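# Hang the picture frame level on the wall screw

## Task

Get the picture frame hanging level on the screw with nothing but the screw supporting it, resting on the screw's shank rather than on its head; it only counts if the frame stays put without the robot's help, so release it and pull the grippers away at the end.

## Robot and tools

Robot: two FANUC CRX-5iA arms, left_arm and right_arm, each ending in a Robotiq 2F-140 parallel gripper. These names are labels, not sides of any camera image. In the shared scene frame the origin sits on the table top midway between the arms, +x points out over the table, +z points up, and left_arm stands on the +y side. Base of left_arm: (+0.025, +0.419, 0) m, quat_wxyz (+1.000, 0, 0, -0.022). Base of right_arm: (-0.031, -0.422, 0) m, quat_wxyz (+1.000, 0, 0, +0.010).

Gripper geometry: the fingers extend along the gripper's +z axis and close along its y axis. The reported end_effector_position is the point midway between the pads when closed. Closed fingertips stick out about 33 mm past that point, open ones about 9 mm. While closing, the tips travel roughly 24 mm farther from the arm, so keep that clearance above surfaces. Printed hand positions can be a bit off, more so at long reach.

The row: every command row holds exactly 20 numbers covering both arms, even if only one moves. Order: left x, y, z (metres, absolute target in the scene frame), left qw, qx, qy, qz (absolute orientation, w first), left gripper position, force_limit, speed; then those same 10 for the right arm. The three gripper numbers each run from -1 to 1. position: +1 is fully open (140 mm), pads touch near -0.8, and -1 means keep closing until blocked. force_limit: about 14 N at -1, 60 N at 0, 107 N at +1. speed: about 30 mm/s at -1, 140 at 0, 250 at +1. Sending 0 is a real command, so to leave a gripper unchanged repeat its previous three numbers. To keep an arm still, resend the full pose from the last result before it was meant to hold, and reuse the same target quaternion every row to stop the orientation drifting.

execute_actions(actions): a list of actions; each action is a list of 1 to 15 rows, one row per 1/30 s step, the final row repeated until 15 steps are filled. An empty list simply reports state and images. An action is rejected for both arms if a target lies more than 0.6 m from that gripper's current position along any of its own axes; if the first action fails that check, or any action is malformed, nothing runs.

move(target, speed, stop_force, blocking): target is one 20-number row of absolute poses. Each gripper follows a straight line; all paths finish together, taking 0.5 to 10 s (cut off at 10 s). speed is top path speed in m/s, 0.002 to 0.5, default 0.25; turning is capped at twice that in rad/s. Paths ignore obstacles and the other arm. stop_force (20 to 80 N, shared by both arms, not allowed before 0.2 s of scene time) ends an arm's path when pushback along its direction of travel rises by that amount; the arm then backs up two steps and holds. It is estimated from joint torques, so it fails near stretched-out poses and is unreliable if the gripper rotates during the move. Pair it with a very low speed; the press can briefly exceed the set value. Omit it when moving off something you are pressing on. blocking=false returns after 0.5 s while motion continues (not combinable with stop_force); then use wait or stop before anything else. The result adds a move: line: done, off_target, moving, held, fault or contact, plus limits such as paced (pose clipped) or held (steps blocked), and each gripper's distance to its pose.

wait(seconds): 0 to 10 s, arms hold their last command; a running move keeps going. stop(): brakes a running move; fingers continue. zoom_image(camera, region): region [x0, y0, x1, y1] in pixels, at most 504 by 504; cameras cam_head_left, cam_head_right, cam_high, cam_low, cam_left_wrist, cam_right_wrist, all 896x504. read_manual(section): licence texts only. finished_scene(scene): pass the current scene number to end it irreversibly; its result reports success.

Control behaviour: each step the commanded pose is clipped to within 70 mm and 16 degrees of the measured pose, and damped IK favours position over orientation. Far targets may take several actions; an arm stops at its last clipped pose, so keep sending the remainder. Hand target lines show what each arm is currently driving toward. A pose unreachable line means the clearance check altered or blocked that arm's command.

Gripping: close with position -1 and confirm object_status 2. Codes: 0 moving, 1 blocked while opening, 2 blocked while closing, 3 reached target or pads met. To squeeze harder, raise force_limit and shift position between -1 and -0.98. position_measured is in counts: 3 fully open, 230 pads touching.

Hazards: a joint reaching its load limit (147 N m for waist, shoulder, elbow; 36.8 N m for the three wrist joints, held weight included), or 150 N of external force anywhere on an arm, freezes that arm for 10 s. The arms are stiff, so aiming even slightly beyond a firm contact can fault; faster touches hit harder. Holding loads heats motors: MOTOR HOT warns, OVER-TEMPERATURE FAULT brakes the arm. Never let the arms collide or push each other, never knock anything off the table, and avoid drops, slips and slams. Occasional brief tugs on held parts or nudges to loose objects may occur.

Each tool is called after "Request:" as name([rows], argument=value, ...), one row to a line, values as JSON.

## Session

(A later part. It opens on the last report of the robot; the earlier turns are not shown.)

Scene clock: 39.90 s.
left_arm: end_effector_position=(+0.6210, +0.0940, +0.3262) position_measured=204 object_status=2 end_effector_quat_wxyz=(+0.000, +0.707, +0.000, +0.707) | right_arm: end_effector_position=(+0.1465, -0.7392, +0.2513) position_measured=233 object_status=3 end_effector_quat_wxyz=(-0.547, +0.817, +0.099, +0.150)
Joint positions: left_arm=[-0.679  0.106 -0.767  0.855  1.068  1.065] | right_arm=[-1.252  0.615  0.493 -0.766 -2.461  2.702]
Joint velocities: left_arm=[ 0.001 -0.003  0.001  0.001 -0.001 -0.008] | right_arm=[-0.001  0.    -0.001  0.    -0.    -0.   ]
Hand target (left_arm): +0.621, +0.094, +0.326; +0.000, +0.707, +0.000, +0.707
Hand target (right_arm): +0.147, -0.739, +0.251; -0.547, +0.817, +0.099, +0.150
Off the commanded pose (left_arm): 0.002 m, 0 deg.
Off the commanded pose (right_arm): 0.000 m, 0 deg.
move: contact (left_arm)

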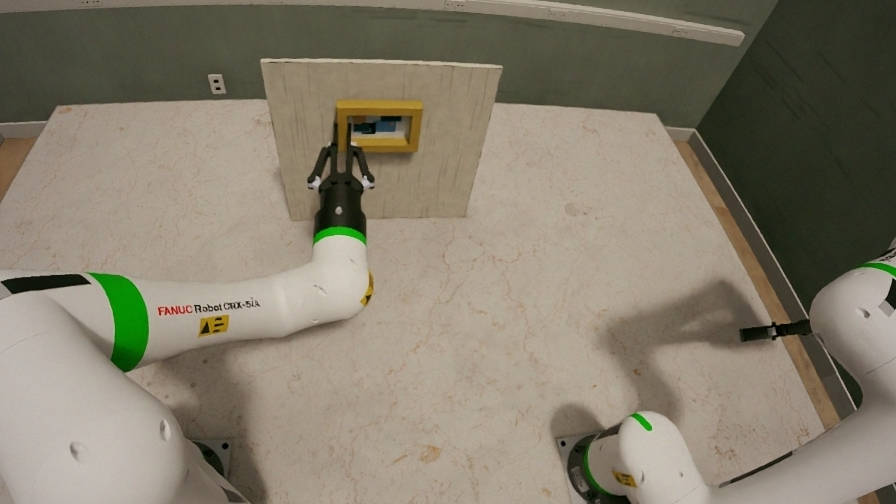

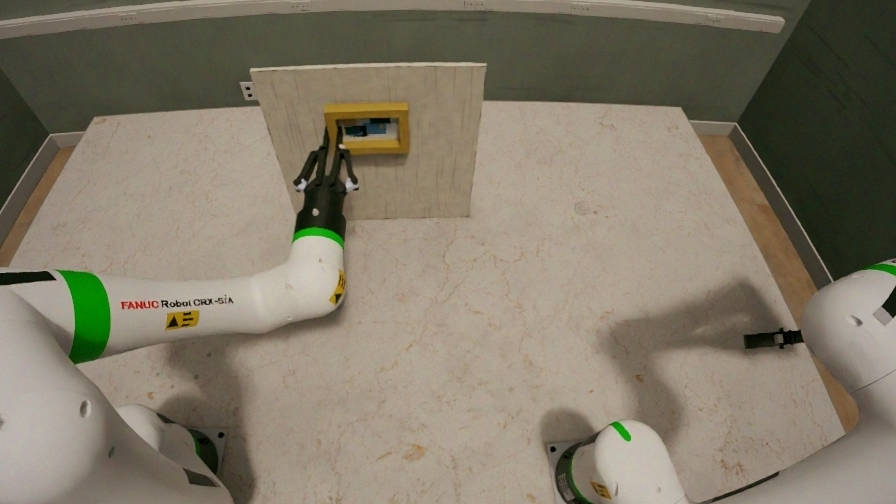

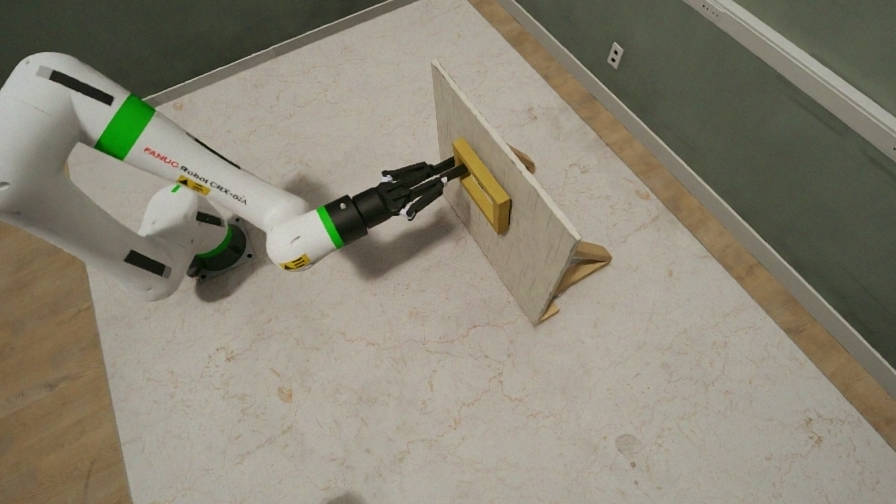

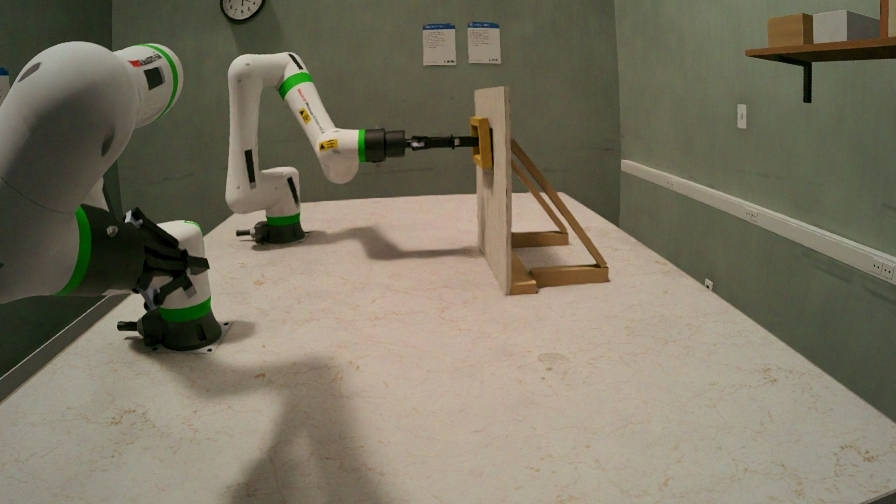

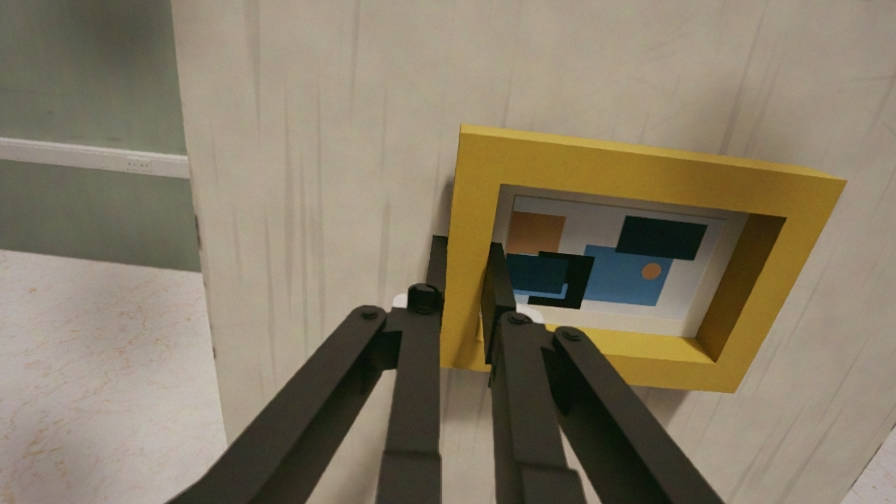

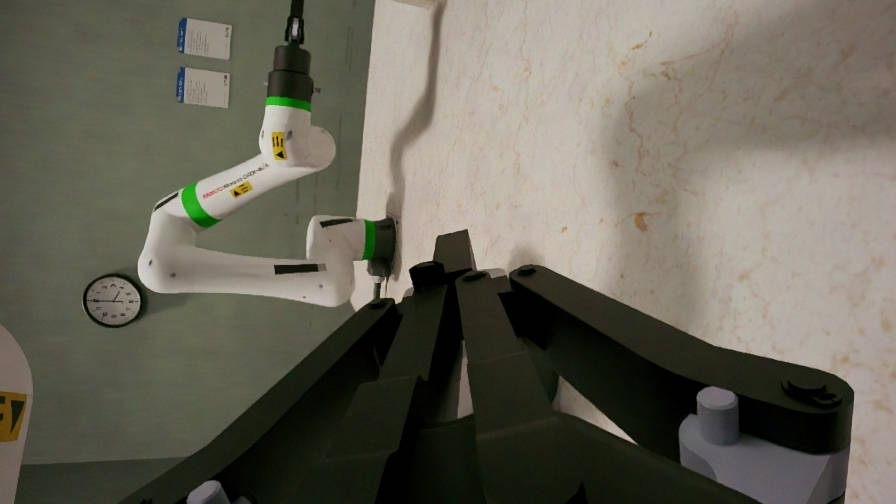

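Request:
move(target=[0.621,0.094,0.3272,0,0.707,0,0.707,-0.2,0,-1,0.1465,-0.7392,0.2513,-0.547,0.817,0.099,0.15,-1,0,0])

Request:
move(target=[0.45,0.094,0.3272,0,0.707,0,0.707,-0.2,0,-1,0.1465,-0.7392,0.2513,-0.547,0.817,0.099,0.15,-1,0,0])

Scene clock: 42.93 s.
left_arm: end_effector_position=(+0.6210, +0.0940, +0.3272) position_measured=154 object_status=3 end_effector_quat_wxyz=(+0.000, +0.707, -0.000, +0.707) | right_arm: end_effector_position=(+0.1465, -0.7392, +0.2513) position_measured=233 object_status=3 end_effector_quat_wxyz=(-0.547, +0.817, +0.099, +0.150)
Joint positions: left_arm=[-0.68   0.104 -0.767  0.856  1.066  1.062] | right_arm=[-1.252  0.615  0.493 -0.766 -2.461  2.702]
Joint velocities: left_arm=[ 0.001 -0.001 -0.001  0.    -0.001 -0.001] | right_arm=[-0.001  0.001  0.     0.    -0.     0.   ]
Hand target (left_arm): +0.621, +0.094, +0.327; +0.000, +0.707, -0.000, +0.707
Hand target (right_arm): +0.147, -0.739, +0.251; -0.547, +0.817, +0.099, +0.150
Off the commanded pose (left_arm): 0.000 m, 0 deg.
Off the commanded pose (right_arm): 0.000 m, 0 deg.
move: done

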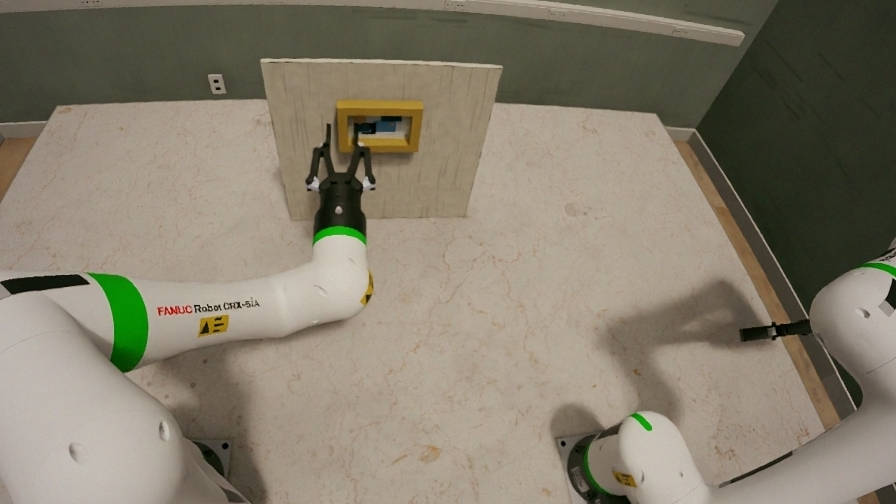

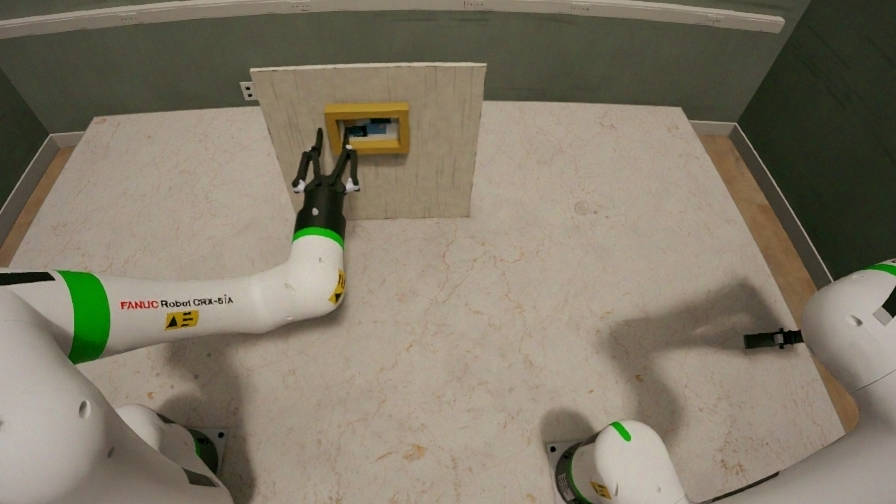

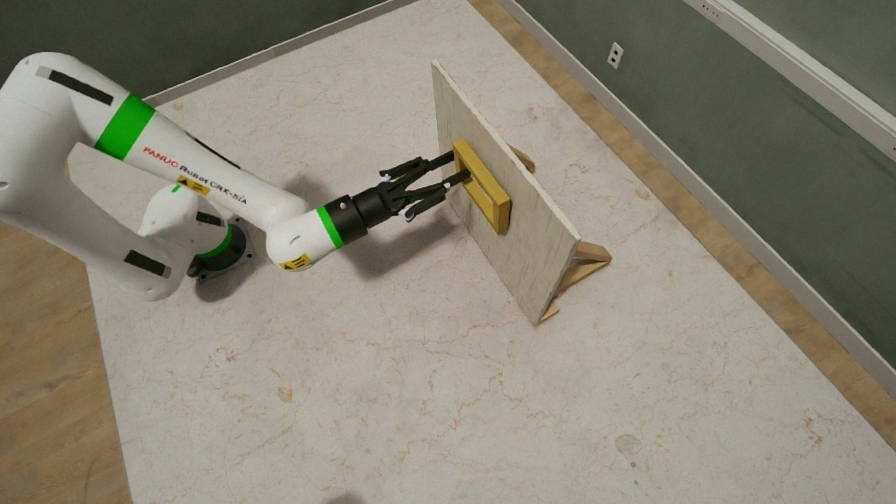

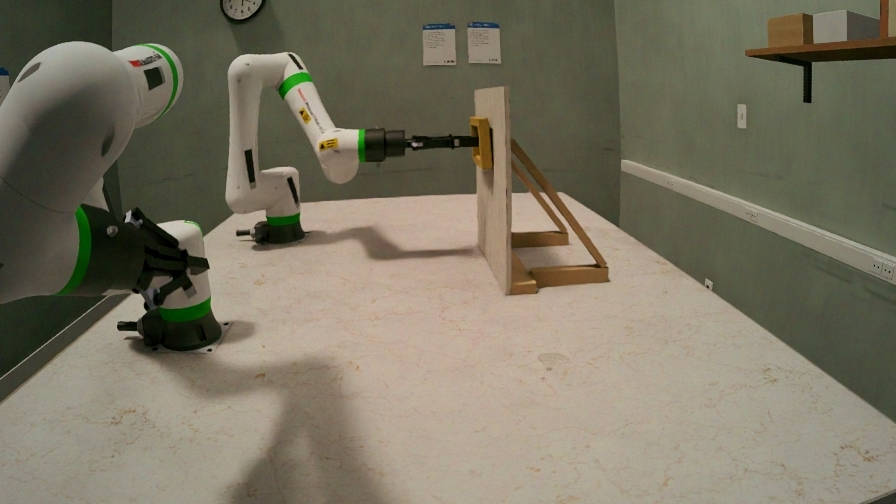

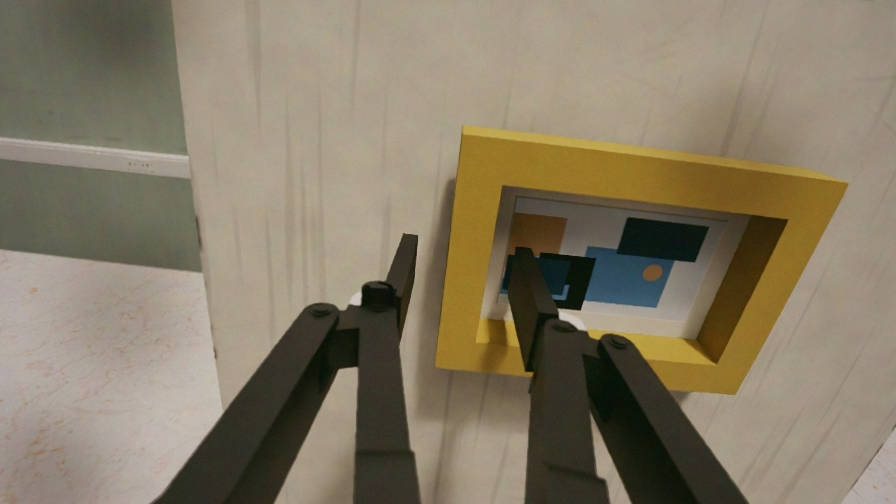

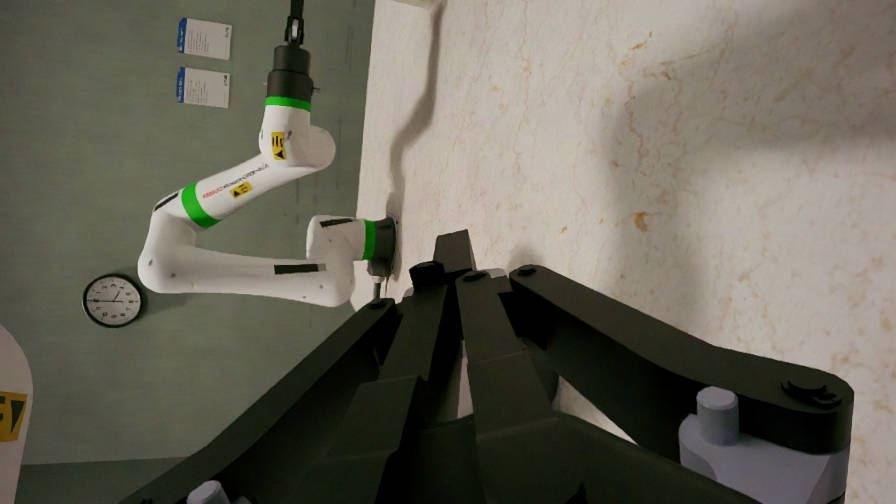

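Scene clock: 44.20 s.
left_arm: end_effector_position=(+0.4498, +0.0936, +0.3265) position_measured=154 object_status=3 end_effector_quat_wxyz=(-0.000, +0.708, -0.000, +0.707) | right_arm: end_effector_position=(+0.1465, -0.7392, +0.2513) position_measured=233 object_status=3 end_effector_quat_wxyz=(-0.547, +0.817, +0.099, +0.150)
Joint positions: left_arm=[-1.226 -0.071 -0.994  1.329  1.389  0.945] | right_arm=[-1.252  0.615  0.493 -0.766 -2.461  2.702]
Joint velocities: left_arm=[-0.001  0.001  0.001  0.002  0.001 -0.   ] | right_arm=[-0.    -0.001  0.     0.     0.     0.   ]
Hand target (left_arm): +0.450, +0.094, +0.327; -0.000, +0.708, -0.000, +0.707
Hand target (right_arm): +0.147, -0.739, +0.251; -0.547, +0.817, +0.099, +0.150
Off the commanded pose (left_arm): 0.001 m, 0 deg.
Off the commanded pose (right_arm): 0.000 m, 0 deg.
move: done

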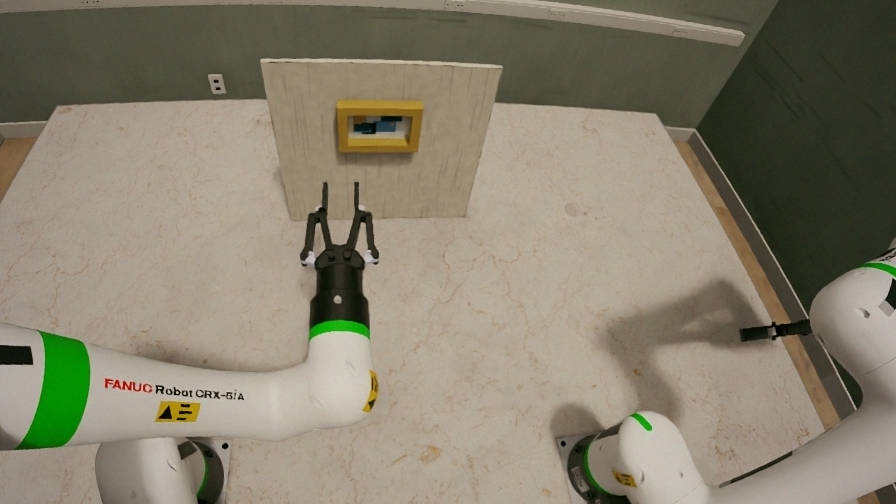

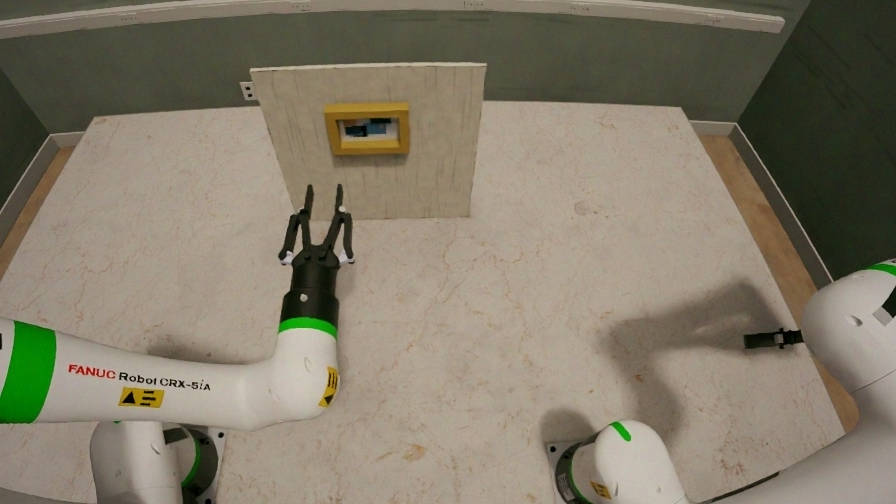

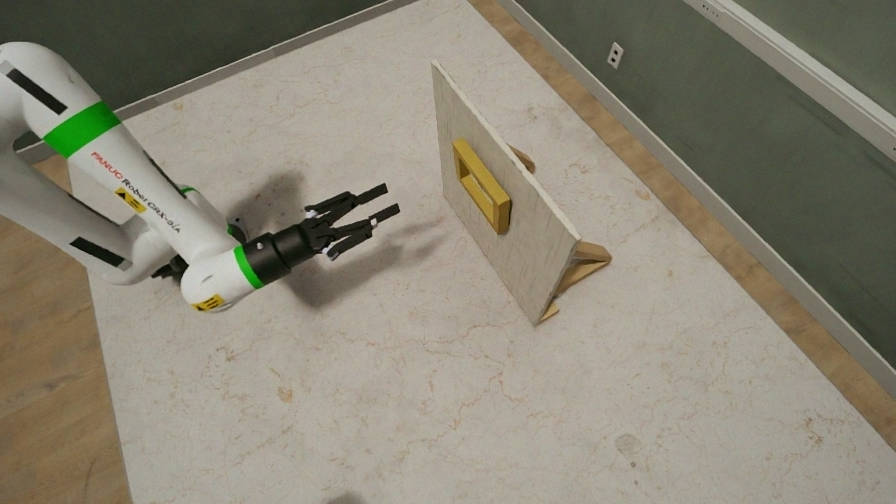

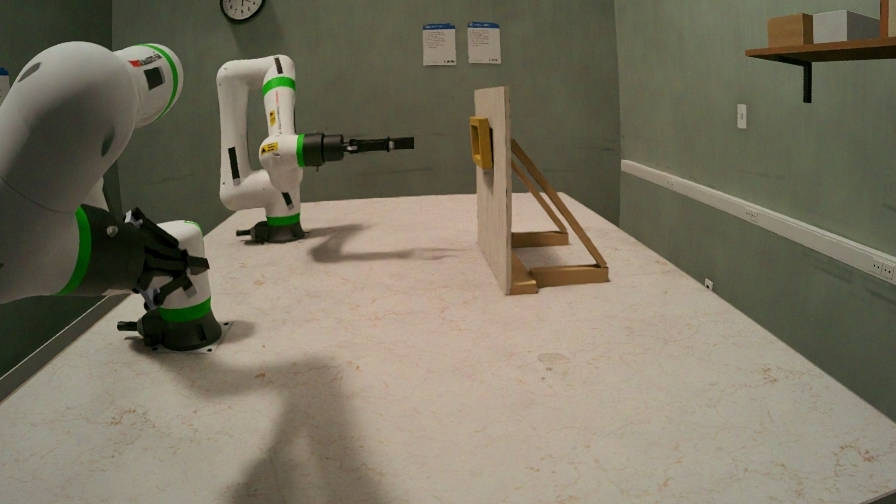

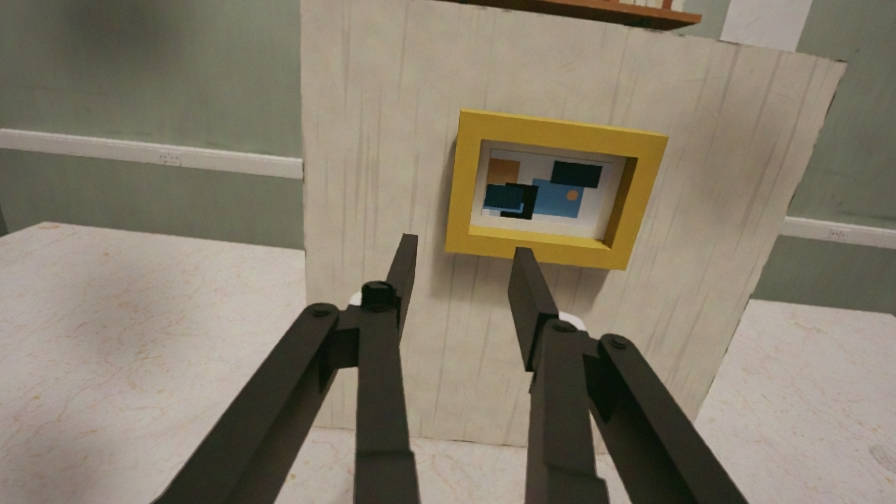

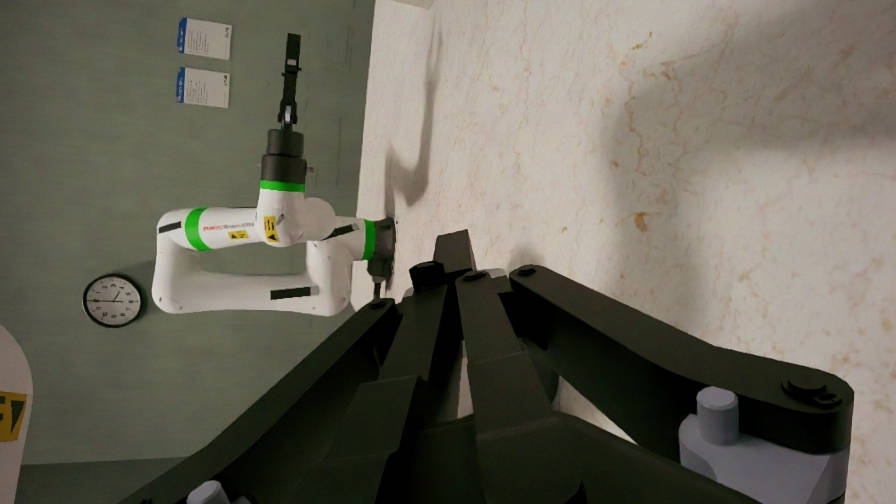

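Request:
finished_scene(scene=1)

The scene is finished: the task was done.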